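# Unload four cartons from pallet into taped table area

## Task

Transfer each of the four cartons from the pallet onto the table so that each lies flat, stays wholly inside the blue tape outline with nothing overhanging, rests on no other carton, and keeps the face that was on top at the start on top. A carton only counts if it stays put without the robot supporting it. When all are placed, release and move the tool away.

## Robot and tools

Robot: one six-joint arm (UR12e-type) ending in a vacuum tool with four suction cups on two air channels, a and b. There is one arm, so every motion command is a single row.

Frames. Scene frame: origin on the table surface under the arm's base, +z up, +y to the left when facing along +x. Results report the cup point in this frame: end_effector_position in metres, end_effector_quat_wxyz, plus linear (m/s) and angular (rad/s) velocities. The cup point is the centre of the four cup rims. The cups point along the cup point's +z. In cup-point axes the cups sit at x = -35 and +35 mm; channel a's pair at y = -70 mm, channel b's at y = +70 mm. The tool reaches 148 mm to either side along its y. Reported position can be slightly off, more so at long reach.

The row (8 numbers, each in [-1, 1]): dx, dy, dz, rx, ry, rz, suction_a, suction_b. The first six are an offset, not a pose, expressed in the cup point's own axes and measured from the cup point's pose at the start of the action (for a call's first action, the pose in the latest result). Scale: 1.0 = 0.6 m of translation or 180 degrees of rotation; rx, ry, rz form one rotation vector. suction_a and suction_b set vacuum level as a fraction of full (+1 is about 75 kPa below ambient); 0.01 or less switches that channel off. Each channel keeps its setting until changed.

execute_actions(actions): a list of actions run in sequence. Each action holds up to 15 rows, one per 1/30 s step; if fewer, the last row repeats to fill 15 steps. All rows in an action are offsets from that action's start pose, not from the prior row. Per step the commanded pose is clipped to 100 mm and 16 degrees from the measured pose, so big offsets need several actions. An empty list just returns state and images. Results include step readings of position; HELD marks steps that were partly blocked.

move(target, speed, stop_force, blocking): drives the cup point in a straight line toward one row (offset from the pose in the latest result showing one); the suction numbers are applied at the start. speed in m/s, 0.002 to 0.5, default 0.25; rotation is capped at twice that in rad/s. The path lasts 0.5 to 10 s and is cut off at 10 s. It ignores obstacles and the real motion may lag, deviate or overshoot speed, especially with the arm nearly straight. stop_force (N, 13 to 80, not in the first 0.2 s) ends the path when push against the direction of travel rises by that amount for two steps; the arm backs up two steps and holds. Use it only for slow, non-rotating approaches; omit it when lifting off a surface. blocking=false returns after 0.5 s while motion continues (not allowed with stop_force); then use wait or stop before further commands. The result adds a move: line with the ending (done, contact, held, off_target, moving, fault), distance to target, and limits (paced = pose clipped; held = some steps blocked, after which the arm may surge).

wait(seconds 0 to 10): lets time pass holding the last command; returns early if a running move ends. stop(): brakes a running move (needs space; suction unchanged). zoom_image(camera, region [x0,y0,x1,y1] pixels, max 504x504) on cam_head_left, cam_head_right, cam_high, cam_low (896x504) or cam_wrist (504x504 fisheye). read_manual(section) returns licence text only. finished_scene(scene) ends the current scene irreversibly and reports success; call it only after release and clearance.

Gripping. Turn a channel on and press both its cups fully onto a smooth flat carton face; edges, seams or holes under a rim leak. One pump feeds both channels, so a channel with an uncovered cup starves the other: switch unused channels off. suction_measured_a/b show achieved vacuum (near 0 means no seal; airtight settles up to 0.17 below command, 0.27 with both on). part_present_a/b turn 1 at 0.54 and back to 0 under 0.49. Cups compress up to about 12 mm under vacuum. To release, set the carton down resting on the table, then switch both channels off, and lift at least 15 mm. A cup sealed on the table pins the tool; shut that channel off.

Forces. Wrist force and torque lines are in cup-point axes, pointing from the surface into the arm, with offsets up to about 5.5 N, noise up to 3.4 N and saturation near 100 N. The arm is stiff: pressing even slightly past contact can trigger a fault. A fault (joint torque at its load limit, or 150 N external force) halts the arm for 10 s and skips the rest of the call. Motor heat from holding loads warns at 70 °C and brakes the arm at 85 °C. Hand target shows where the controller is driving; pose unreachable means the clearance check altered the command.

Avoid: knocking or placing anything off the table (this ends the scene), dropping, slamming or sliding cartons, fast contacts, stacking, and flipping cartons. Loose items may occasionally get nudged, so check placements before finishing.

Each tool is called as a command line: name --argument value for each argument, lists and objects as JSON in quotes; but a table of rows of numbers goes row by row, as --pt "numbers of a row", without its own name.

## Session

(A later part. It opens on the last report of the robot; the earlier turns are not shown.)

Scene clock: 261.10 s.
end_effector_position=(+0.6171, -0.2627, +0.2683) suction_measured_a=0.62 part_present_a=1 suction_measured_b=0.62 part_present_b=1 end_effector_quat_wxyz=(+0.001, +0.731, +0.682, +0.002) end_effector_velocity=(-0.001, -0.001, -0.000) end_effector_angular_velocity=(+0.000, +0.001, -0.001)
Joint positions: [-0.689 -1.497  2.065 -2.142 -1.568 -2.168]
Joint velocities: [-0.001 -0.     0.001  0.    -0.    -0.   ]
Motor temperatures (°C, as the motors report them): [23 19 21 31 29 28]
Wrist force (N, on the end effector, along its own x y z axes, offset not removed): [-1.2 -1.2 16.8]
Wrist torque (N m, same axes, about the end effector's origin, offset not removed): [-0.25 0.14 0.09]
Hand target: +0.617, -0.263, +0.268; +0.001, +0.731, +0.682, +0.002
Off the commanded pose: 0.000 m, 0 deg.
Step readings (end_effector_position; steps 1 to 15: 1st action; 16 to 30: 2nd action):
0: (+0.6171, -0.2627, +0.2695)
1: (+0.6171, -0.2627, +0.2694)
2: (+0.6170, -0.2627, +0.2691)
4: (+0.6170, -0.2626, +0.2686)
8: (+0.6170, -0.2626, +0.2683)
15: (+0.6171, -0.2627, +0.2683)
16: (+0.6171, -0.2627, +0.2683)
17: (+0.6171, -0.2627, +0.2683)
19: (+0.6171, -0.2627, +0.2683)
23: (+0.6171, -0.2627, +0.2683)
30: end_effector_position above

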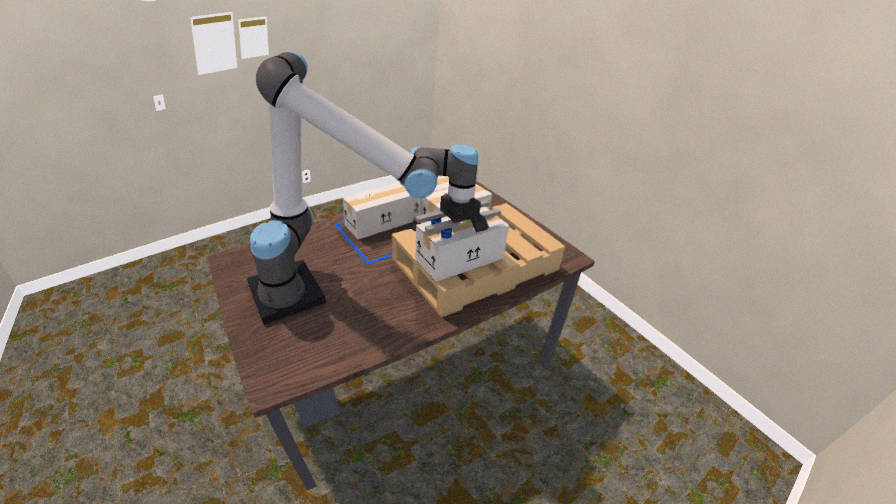

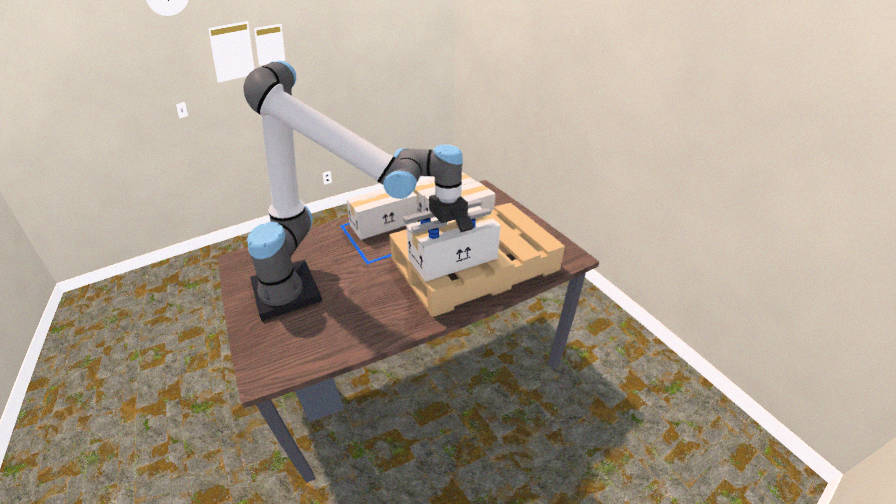

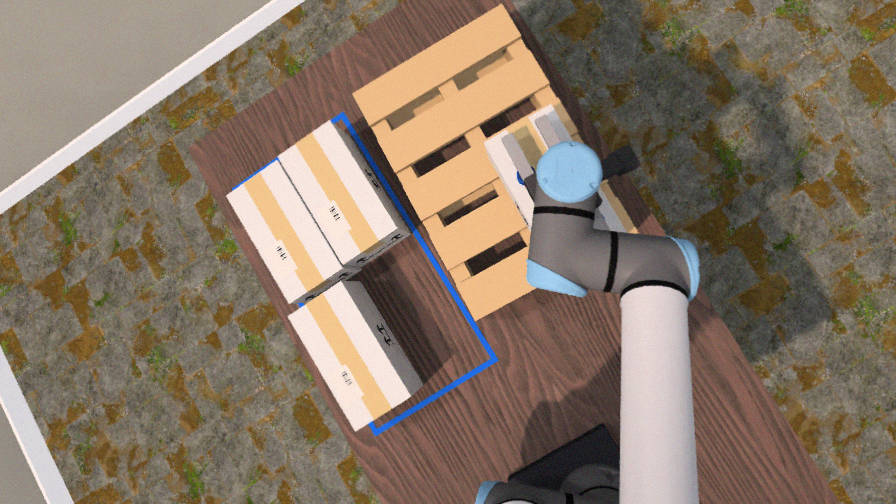

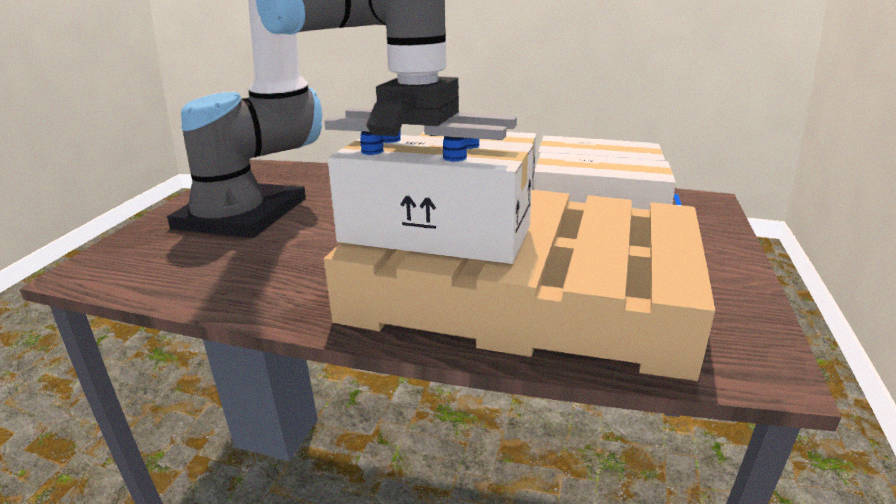

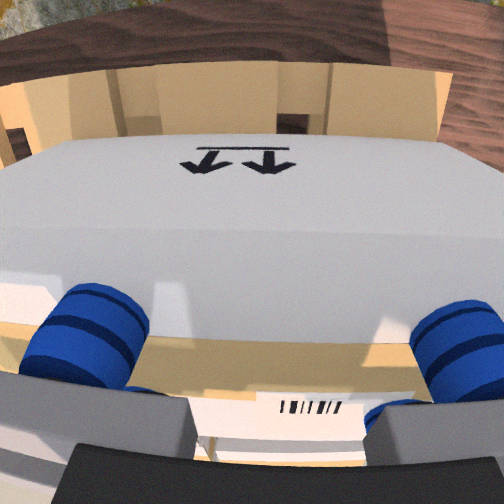

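move --target '[0.658,-0.138,-0.05,0,0,-0.022,1,1]' --speed 0.3

move --target '[0,0,0.261,0,0,0,1,1]' --speed 0.18

Scene clock: 266.93 s.
end_effector_position=(+0.5613, +0.1362, +0.2986) suction_measured_a=0.64 part_present_a=1 suction_measured_b=0.64 part_present_b=1 end_effector_quat_wxyz=(+0.001, +0.707, +0.707, +0.002) end_effector_velocity=(+0.000, +0.002, +0.000) end_effector_angular_velocity=(+0.000, -0.000, -0.001)
Joint positions: [-0.092 -1.687  2.189 -2.077 -1.57  -1.64 ]
Joint velocities: [ 0.004  0.001 -0.001  0.     0.     0.005]
Motor temperatures (°C, as the motors report them): [23 19 21 31 29 28]
Wrist force (N, on the end effector, along its own x y z axes, offset not removed): [0.1 -3.9 18.1]
Wrist torque (N m, same axes, about the end effector's origin, offset not removed): [-0.60 0.06 0.12]
Hand target: +0.561, +0.137, +0.299; +0.001, +0.707, +0.707, +0.002
Off the commanded pose: 0.001 m, 0 deg.
move: done

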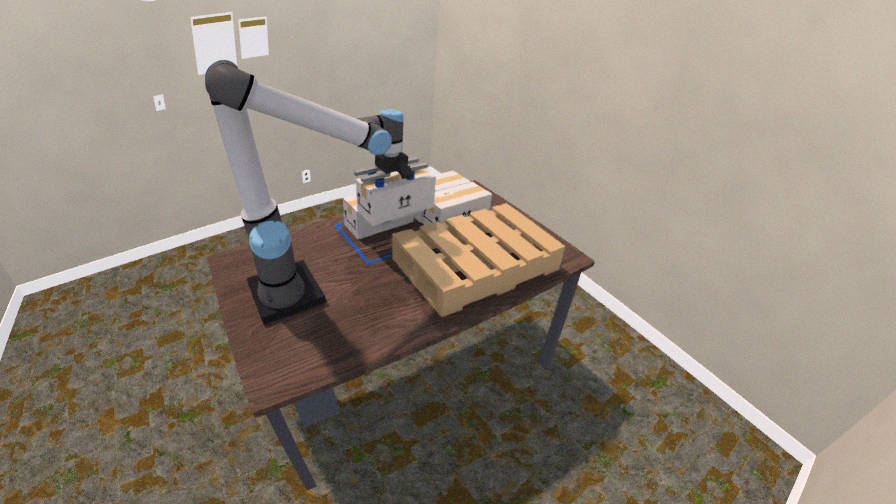

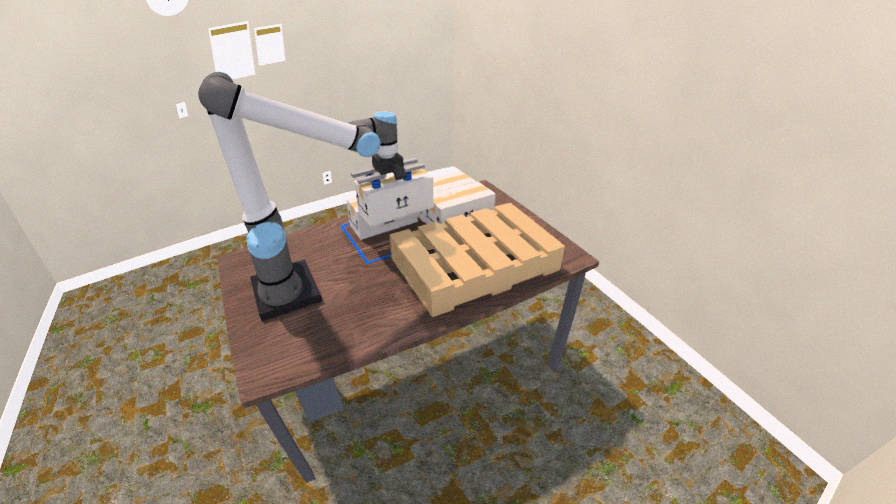

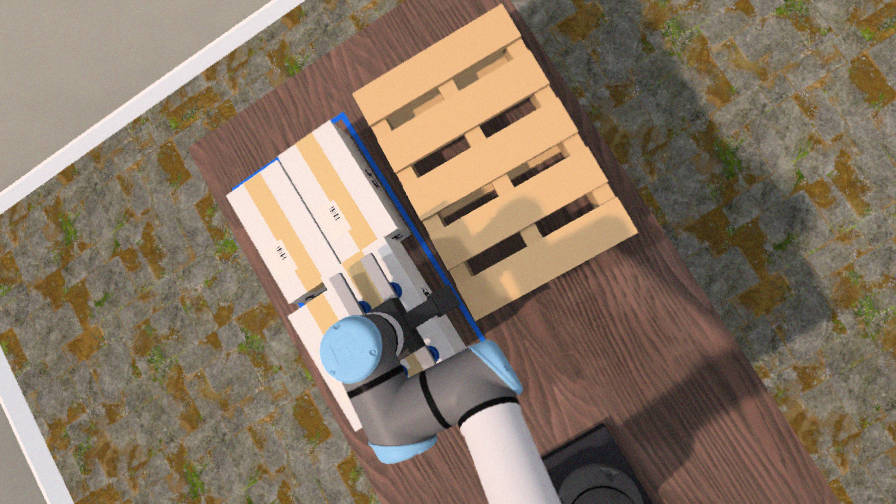

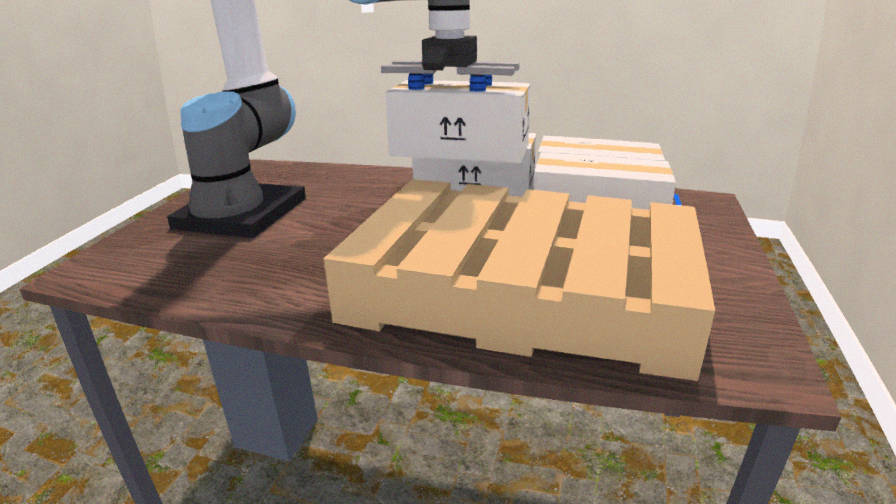

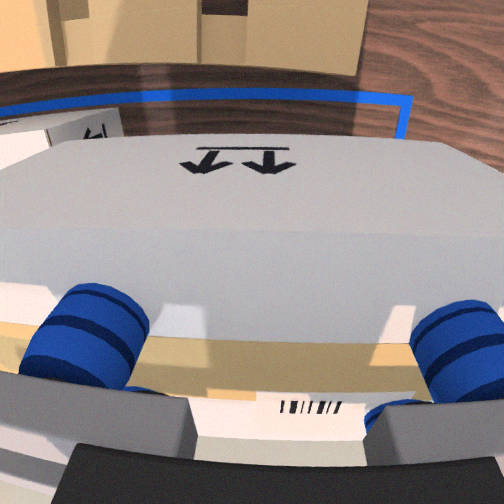

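Scene clock: 268.47 s.
end_effector_position=(+0.5618, +0.1364, +0.1425) suction_measured_a=0.64 part_present_a=1 suction_measured_b=0.64 part_present_b=1 end_effector_quat_wxyz=(+0.001, +0.707, +0.707, +0.002) end_effector_velocity=(-0.000, +0.001, -0.003) end_effector_angular_velocity=(+0.000, +0.000, +0.001)
Joint positions: [-0.092 -1.477  2.337 -2.434 -1.57  -1.639]
Joint velocities: [ 0.001  0.005  0.002 -0.006  0.     0.   ]
Motor temperatures (°C, as the motors report them): [23 19 21 31 29 28]
Wrist force (N, on the end effector, along its own x y z axes, offset not removed): [0.8 0.0 17.9]
Wrist torque (N m, same axes, about the end effector's origin, offset not removed): [-0.09 -0.04 0.24]
Hand target: +0.562, +0.136, +0.142; +0.001, +0.707, +0.707, +0.002
Off the commanded pose: 0.001 m, 0 deg.
move: done

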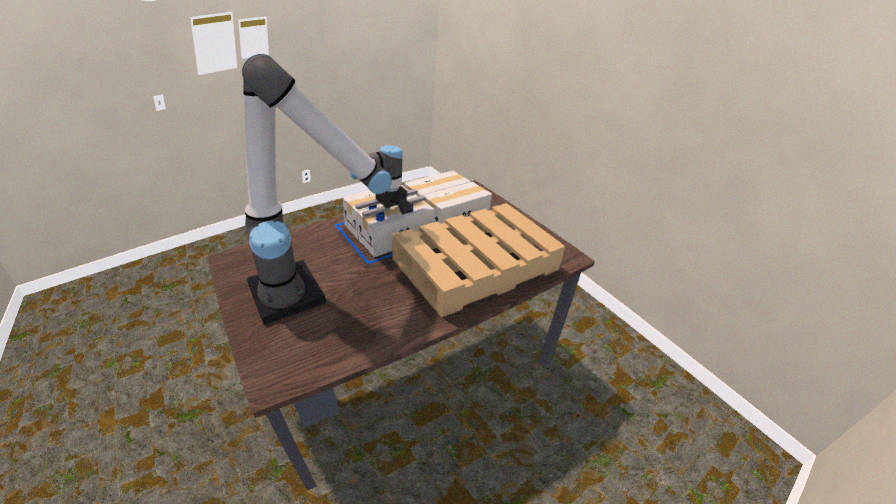

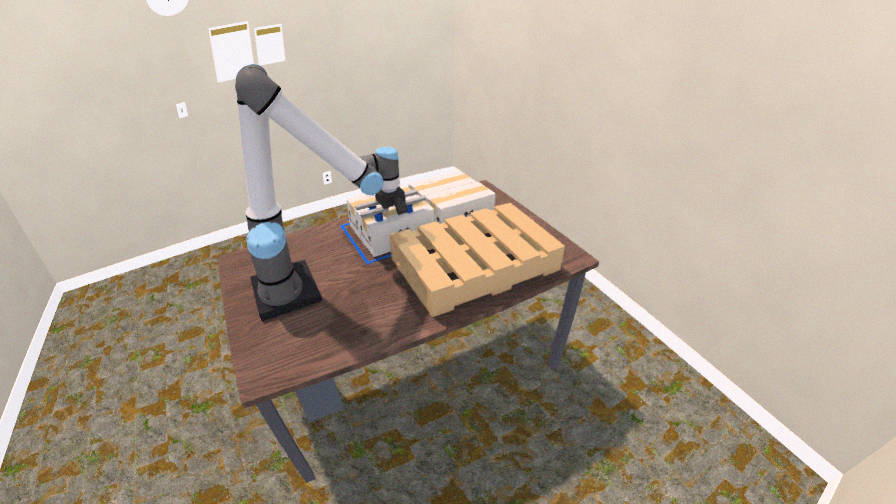

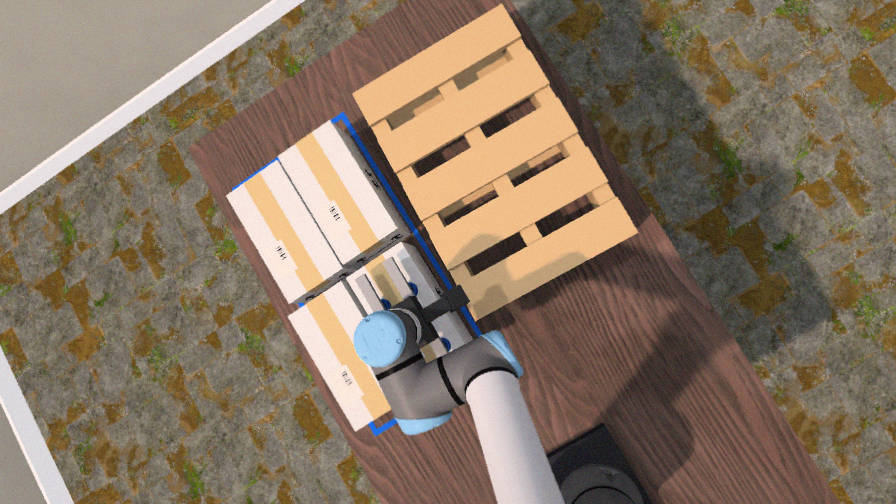

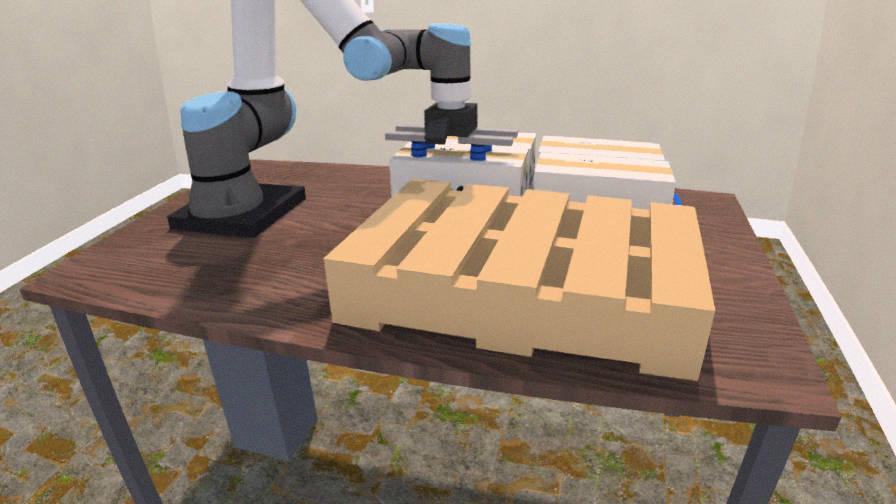

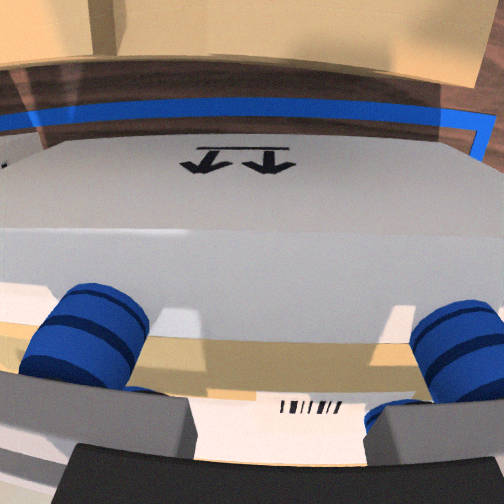

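execute_actions --actions '[]'

move --target '[0,0,0.014,0,0,0,1,1]' --speed 0.004 --stop_force 13

execute_actions --actions '[[[0,0,0,0,0,0,0,0],[0,0,0,0,0,0,0,0],[0,0,0,0,0,0,0,0],[0,0,0,0,0,0,0,0],[0,0,0,0,0,0,0,0],[0,0,-0.005,0,0,0,0,0],[0,0,-0.01,0,0,0,0,0],[0,0,-0.018,0,0,0,0,0]]]'

move --target '[-0.1,0,-0.4,0,0,0,0,0]' --speed 0.35

Scene clock: 286.67 s.
end_effector_position=(+0.5618, +0.1365, +0.1422) suction_measured_a=0.64 part_present_a=1 suction_measured_b=0.64 part_present_b=1 end_effector_quat_wxyz=(+0.001, +0.707, +0.707, +0.002) end_effector_velocity=(+0.000, -0.001, +0.000) end_effector_angular_velocity=(+0.000, -0.000, -0.001)
Joint positions: [-0.091 -1.477  2.337 -2.435 -1.57  -1.639]
Joint velocities: [-0.001 -0.    -0.     0.     0.    -0.   ]
Motor temperatures (°C, as the motors report them): [23 19 21 31 29 28]
Wrist force (N, on the end effector, along its own x y z axes, offset not removed): [0.2 -3.8 19.8]
Wrist torque (N m, same axes, about the end effector's origin, offset not removed): [-0.55 -0.03 0.07]
Hand target: +0.562, +0.136, +0.142; +0.001, +0.707, +0.707, +0.002
Off the commanded pose: 0.000 m, 0 deg.

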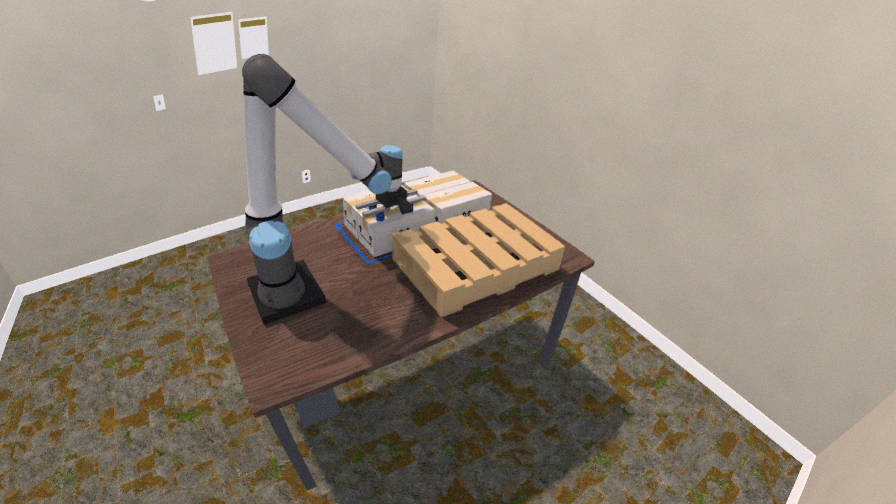

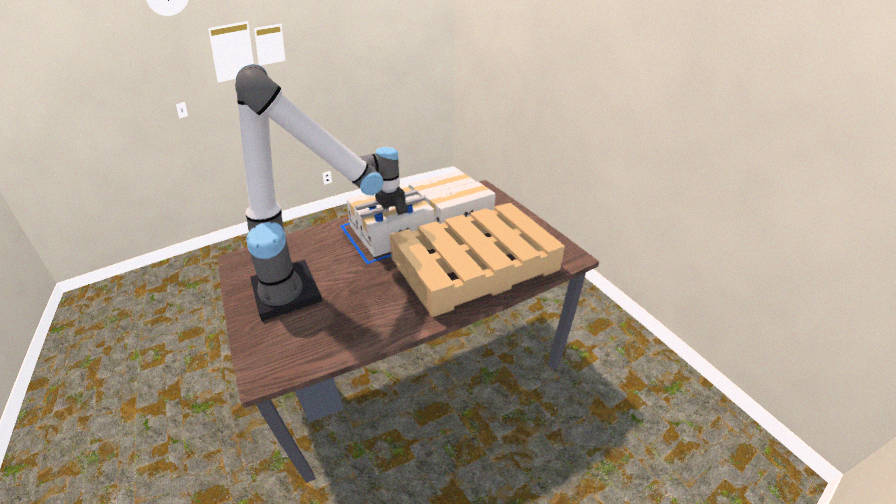

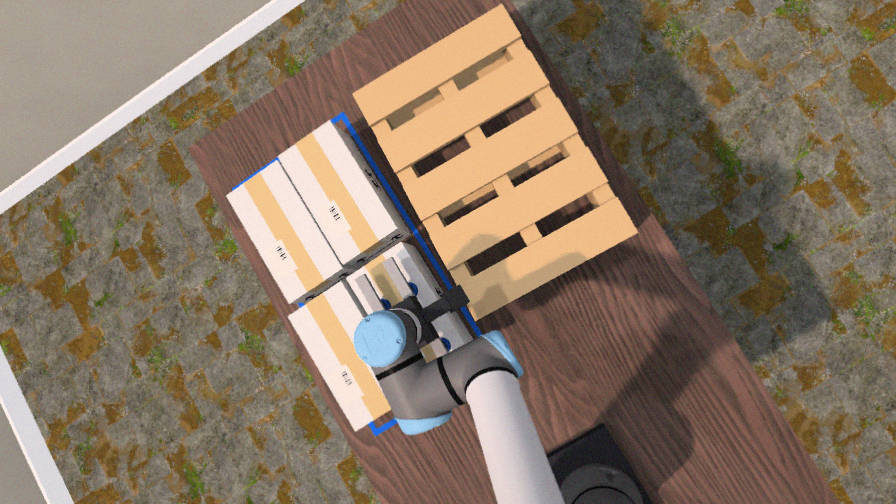

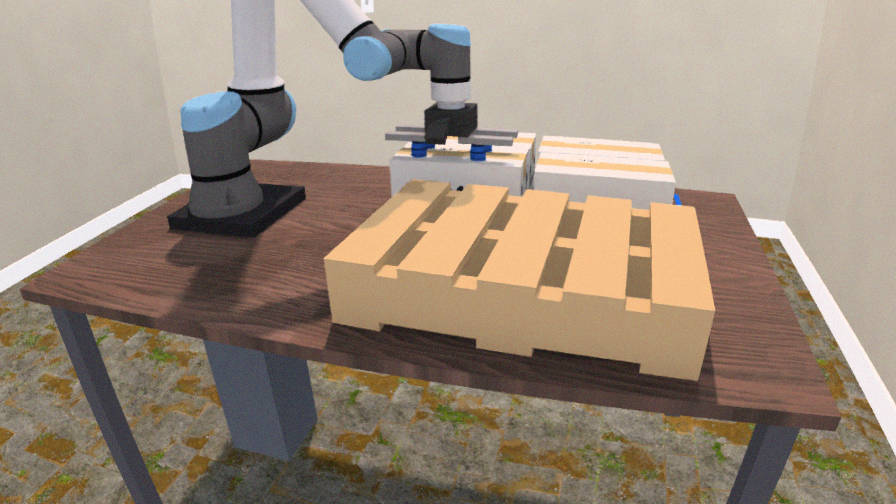

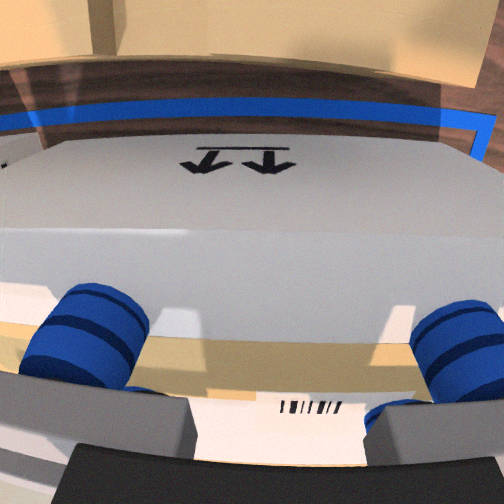

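Scene clock: 288.43 s.
end_effector_position=(+0.5619, +0.1365, +0.1367) suction_measured_a=0.64 part_present_a=1 suction_measured_b=0.64 part_present_b=1 end_effector_quat_wxyz=(+0.001, +0.707, +0.707, +0.002) end_effector_velocity=(-0.000, -0.001, +0.000) end_effector_angular_velocity=(-0.000, +0.002, -0.003)
Joint positions: [-0.091 -1.467  2.341 -2.448 -1.57  -1.639]
Joint velocities: [-0.002 -0.002 -0.     0.004 -0.     0.   ]
Motor temperatures (°C, as the motors report them): [23 19 21 31 29 28]
Wrist force (N, on the end effector, along its own x y z axes, offset not removed): [8.2 0.9 -12.6]
Wrist torque (N m, same axes, about the end effector's origin, offset not removed): [3.61 -1.33 1.01]
Hand target: +0.562, +0.136, +0.137; +0.001, +0.707, +0.707, +0.002
Off the commanded pose: 0.003 m, 0 deg.
move: contact

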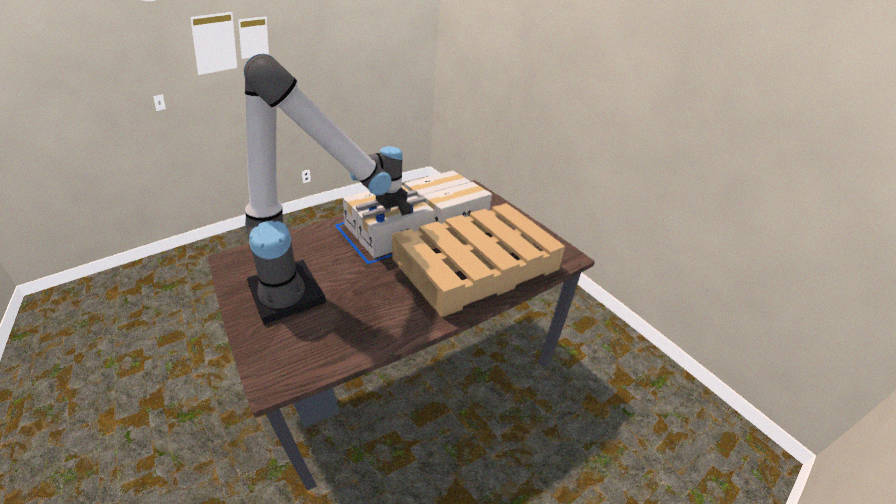

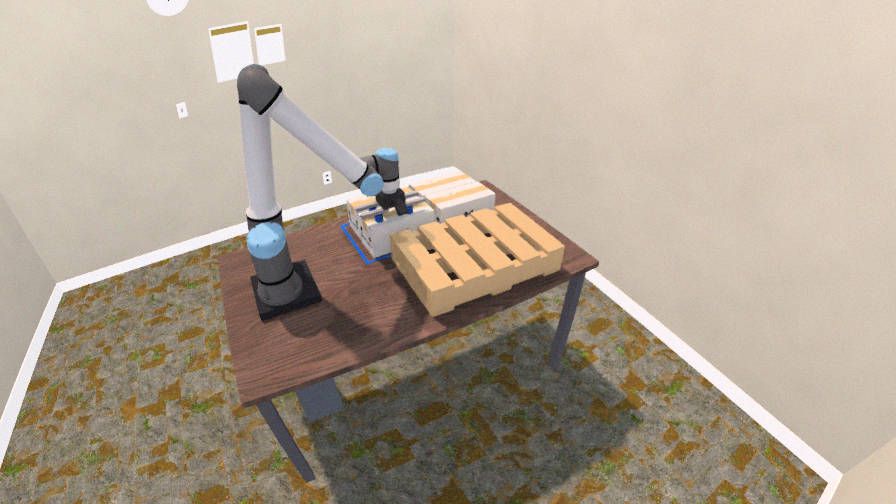

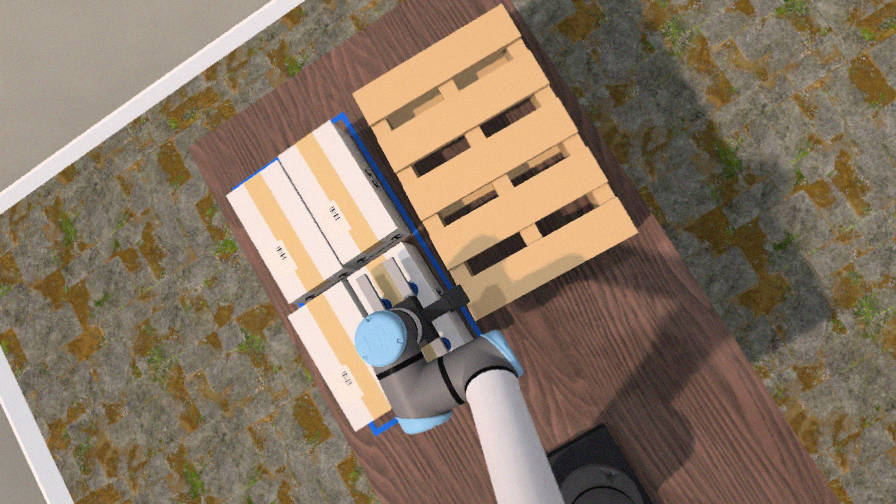

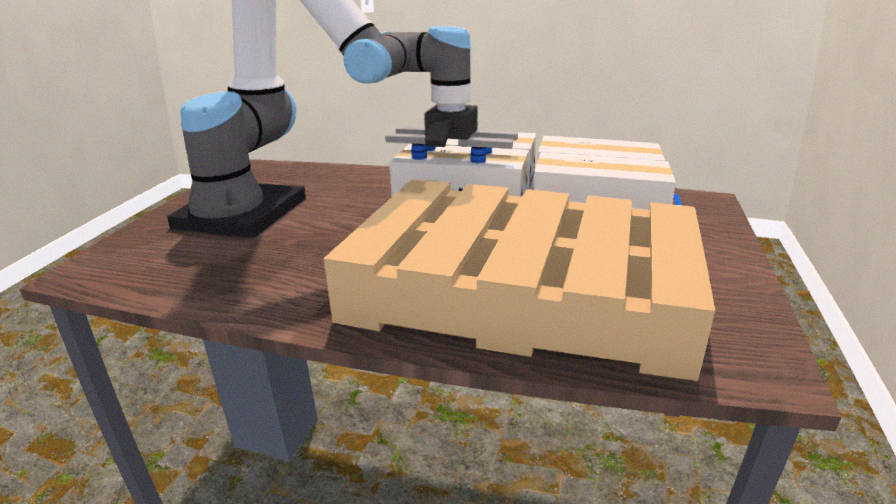

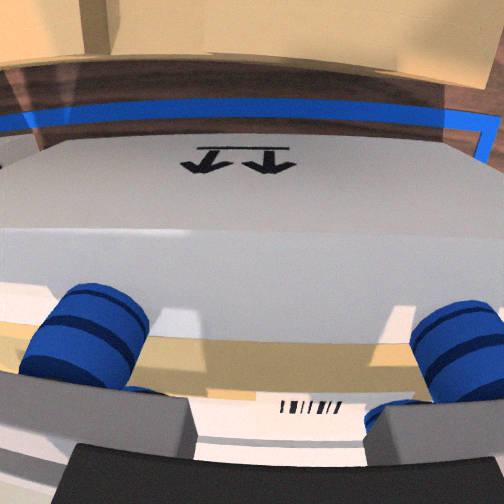

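Scene clock: 288.93 s.
end_effector_position=(+0.5617, +0.1365, +0.1457) suction_measured_a=0.01 part_present_a=0 suction_measured_b=0.01 part_present_b=0 end_effector_quat_wxyz=(+0.001, +0.707, +0.707, +0.002) end_effector_velocity=(-0.000, +0.001, +0.013) end_effector_angular_velocity=(+0.000, +0.001, +0.001)
Joint positions: [-0.091 -1.483  2.334 -2.426 -1.57  -1.639]
Joint velocities: [ 0.001 -0.022 -0.009  0.033  0.     0.   ]
Motor temperatures (°C, as the motors report them): [23 19 21 31 29 28]
Wrist force (N, on the end effector, along its own x y z axes, offset not removed): [2.7 1.5 -13.5]
Wrist torque (N m, same axes, about the end effector's origin, offset not removed): [0.16 -0.37 0.10]
Hand target: +0.562, +0.137, +0.147; +0.001, +0.707, +0.707, +0.002
Off the commanded pose: 0.002 m, 0 deg.
Step readings (end_effector_position):
0: (+0.5619, +0.1365, +0.1367)
1: (+0.5618, +0.1365, +0.1367)
2: (+0.5619, +0.1365, +0.1368)
4: (+0.5620, +0.1365, +0.1368)
8: (+0.5619, +0.1365, +0.1381)
15: end_effector_position above

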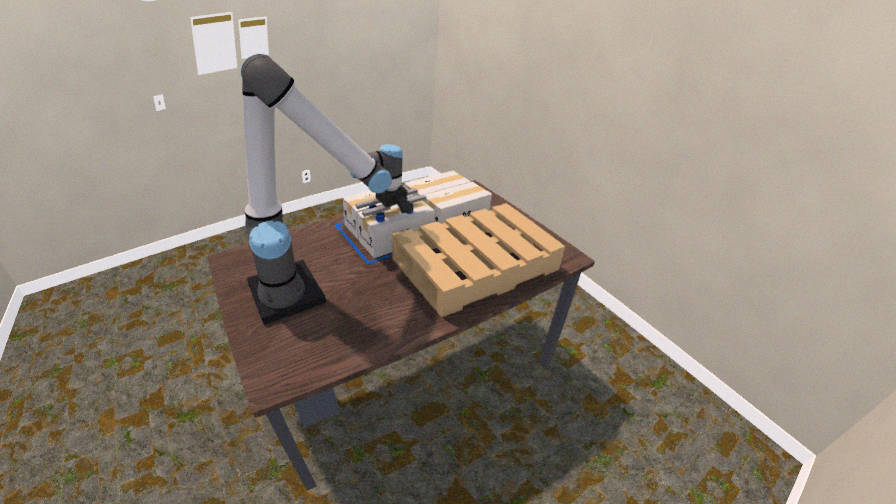

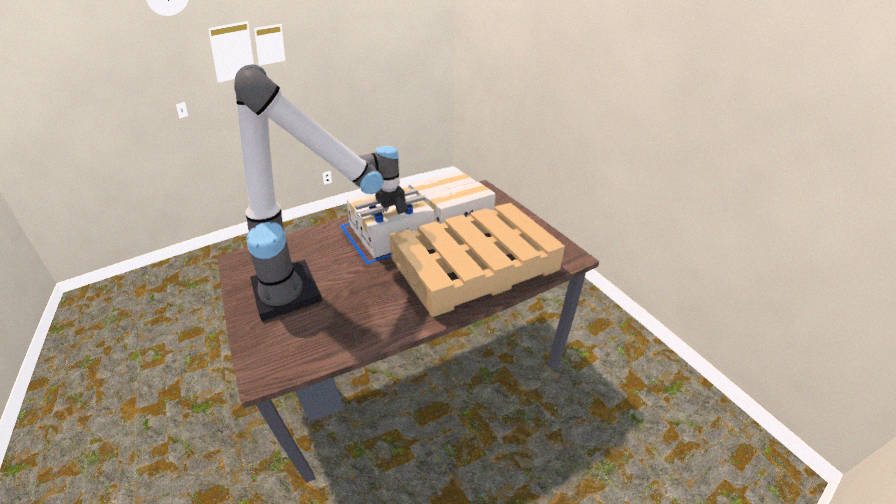

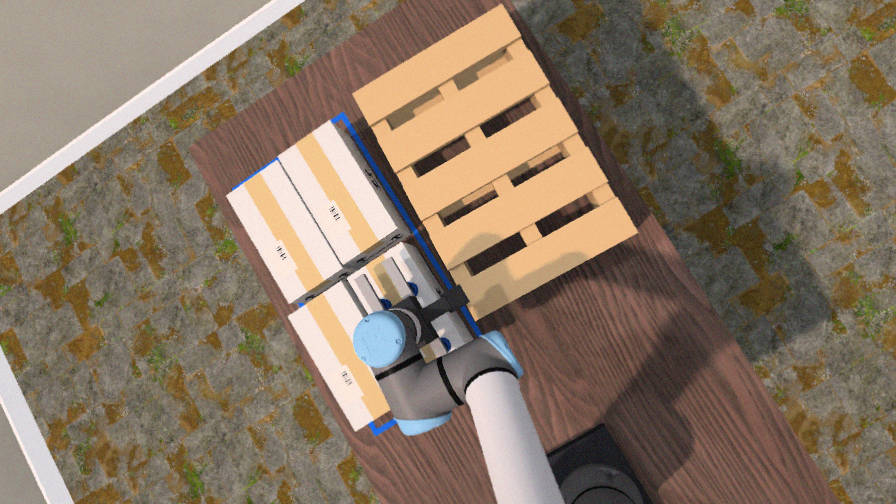

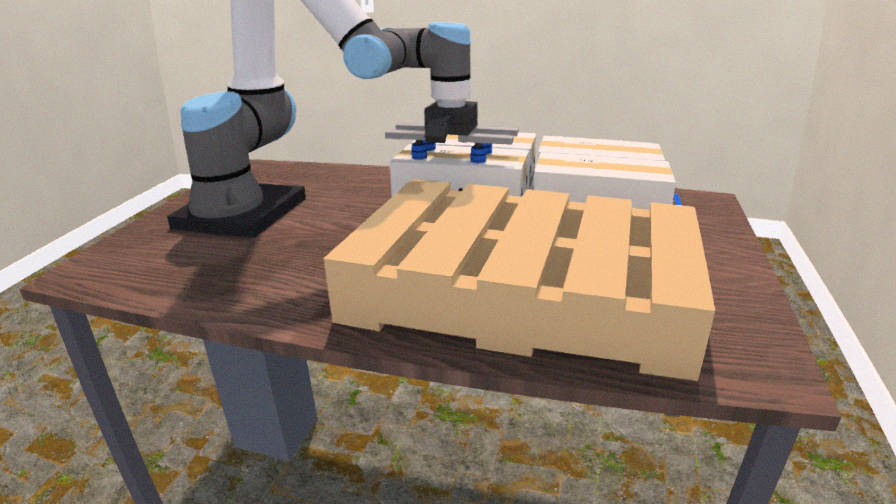

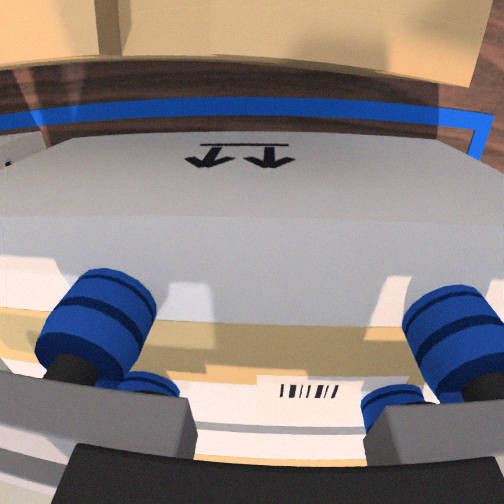

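Scene clock: 290.40 s.
end_effector_position=(+0.5611, +0.0762, +0.3850) suction_measured_a=0.01 part_present_a=0 suction_measured_b=0.01 part_present_b=0 end_effector_quat_wxyz=(+0.001, +0.707, +0.707, +0.002) end_effector_velocity=(-0.000, -0.001, +0.003) end_effector_angular_velocity=(+0.000, +0.001, +0.000)
Joint positions: [-0.201 -1.775  2.096 -1.895 -1.569 -1.749]
Joint velocities: [-0.001 -0.002 -0.004  0.007 -0.    -0.002]
Motor temperatures (°C, as the motors report them): [23 19 21 31 29 28]
Wrist force (N, on the end effector, along its own x y z axes, offset not removed): [-0.2 0.6 -1.8]
Wrist torque (N m, same axes, about the end effector's origin, offset not removed): [0.13 -0.14 0.11]
Hand target: +0.561, +0.076, +0.385; +0.001, +0.707, +0.707, +0.002
Off the commanded pose: 0.001 m, 0 deg.
move: done

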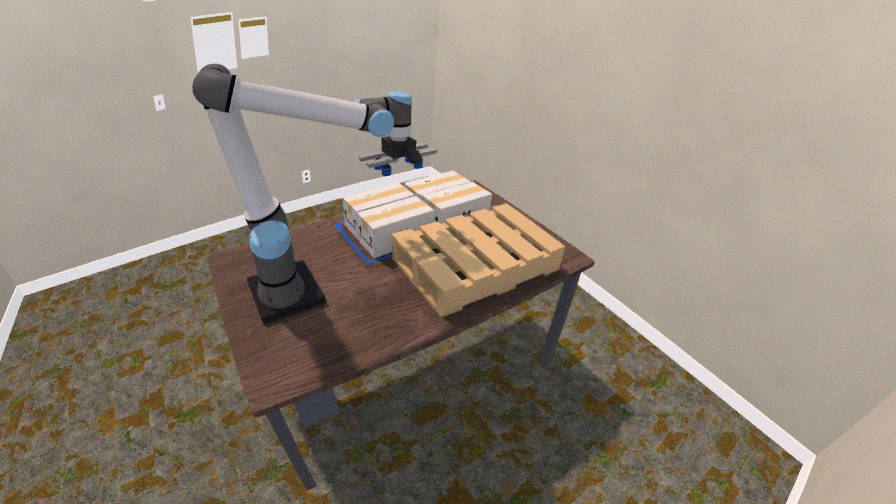

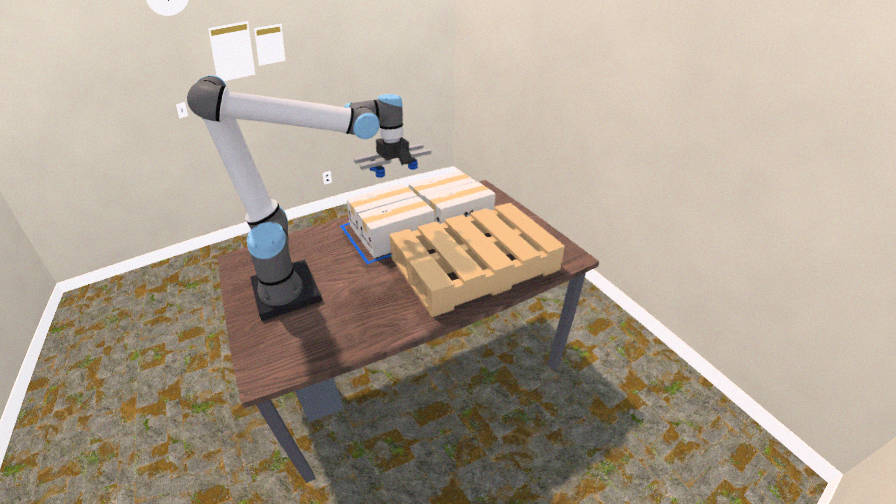

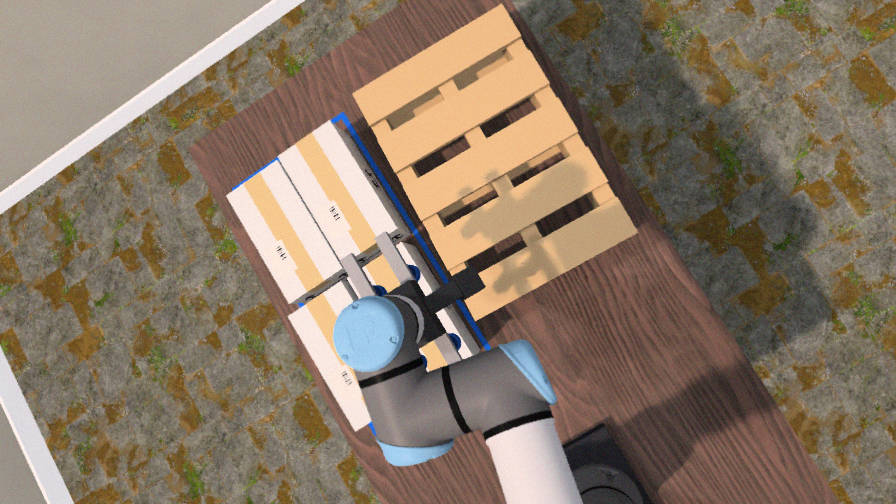

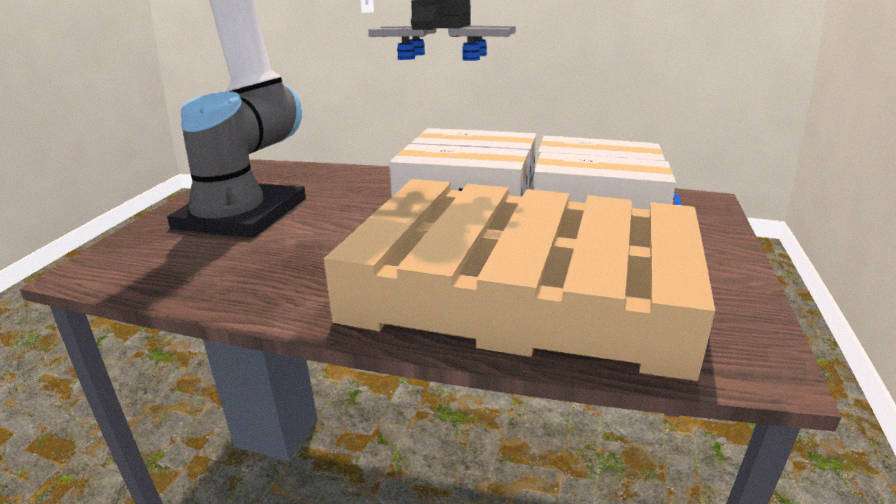

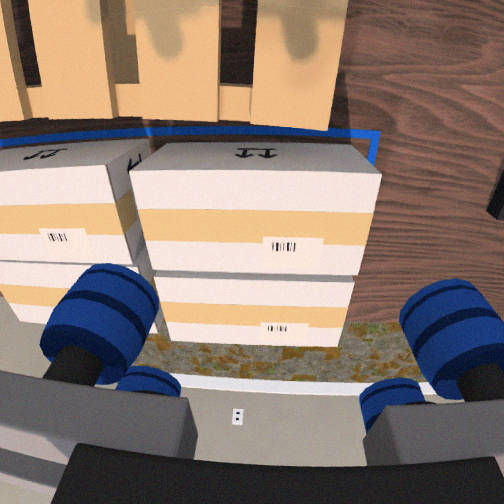

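finished_scene --scene 1

The scene is finished: the task was done.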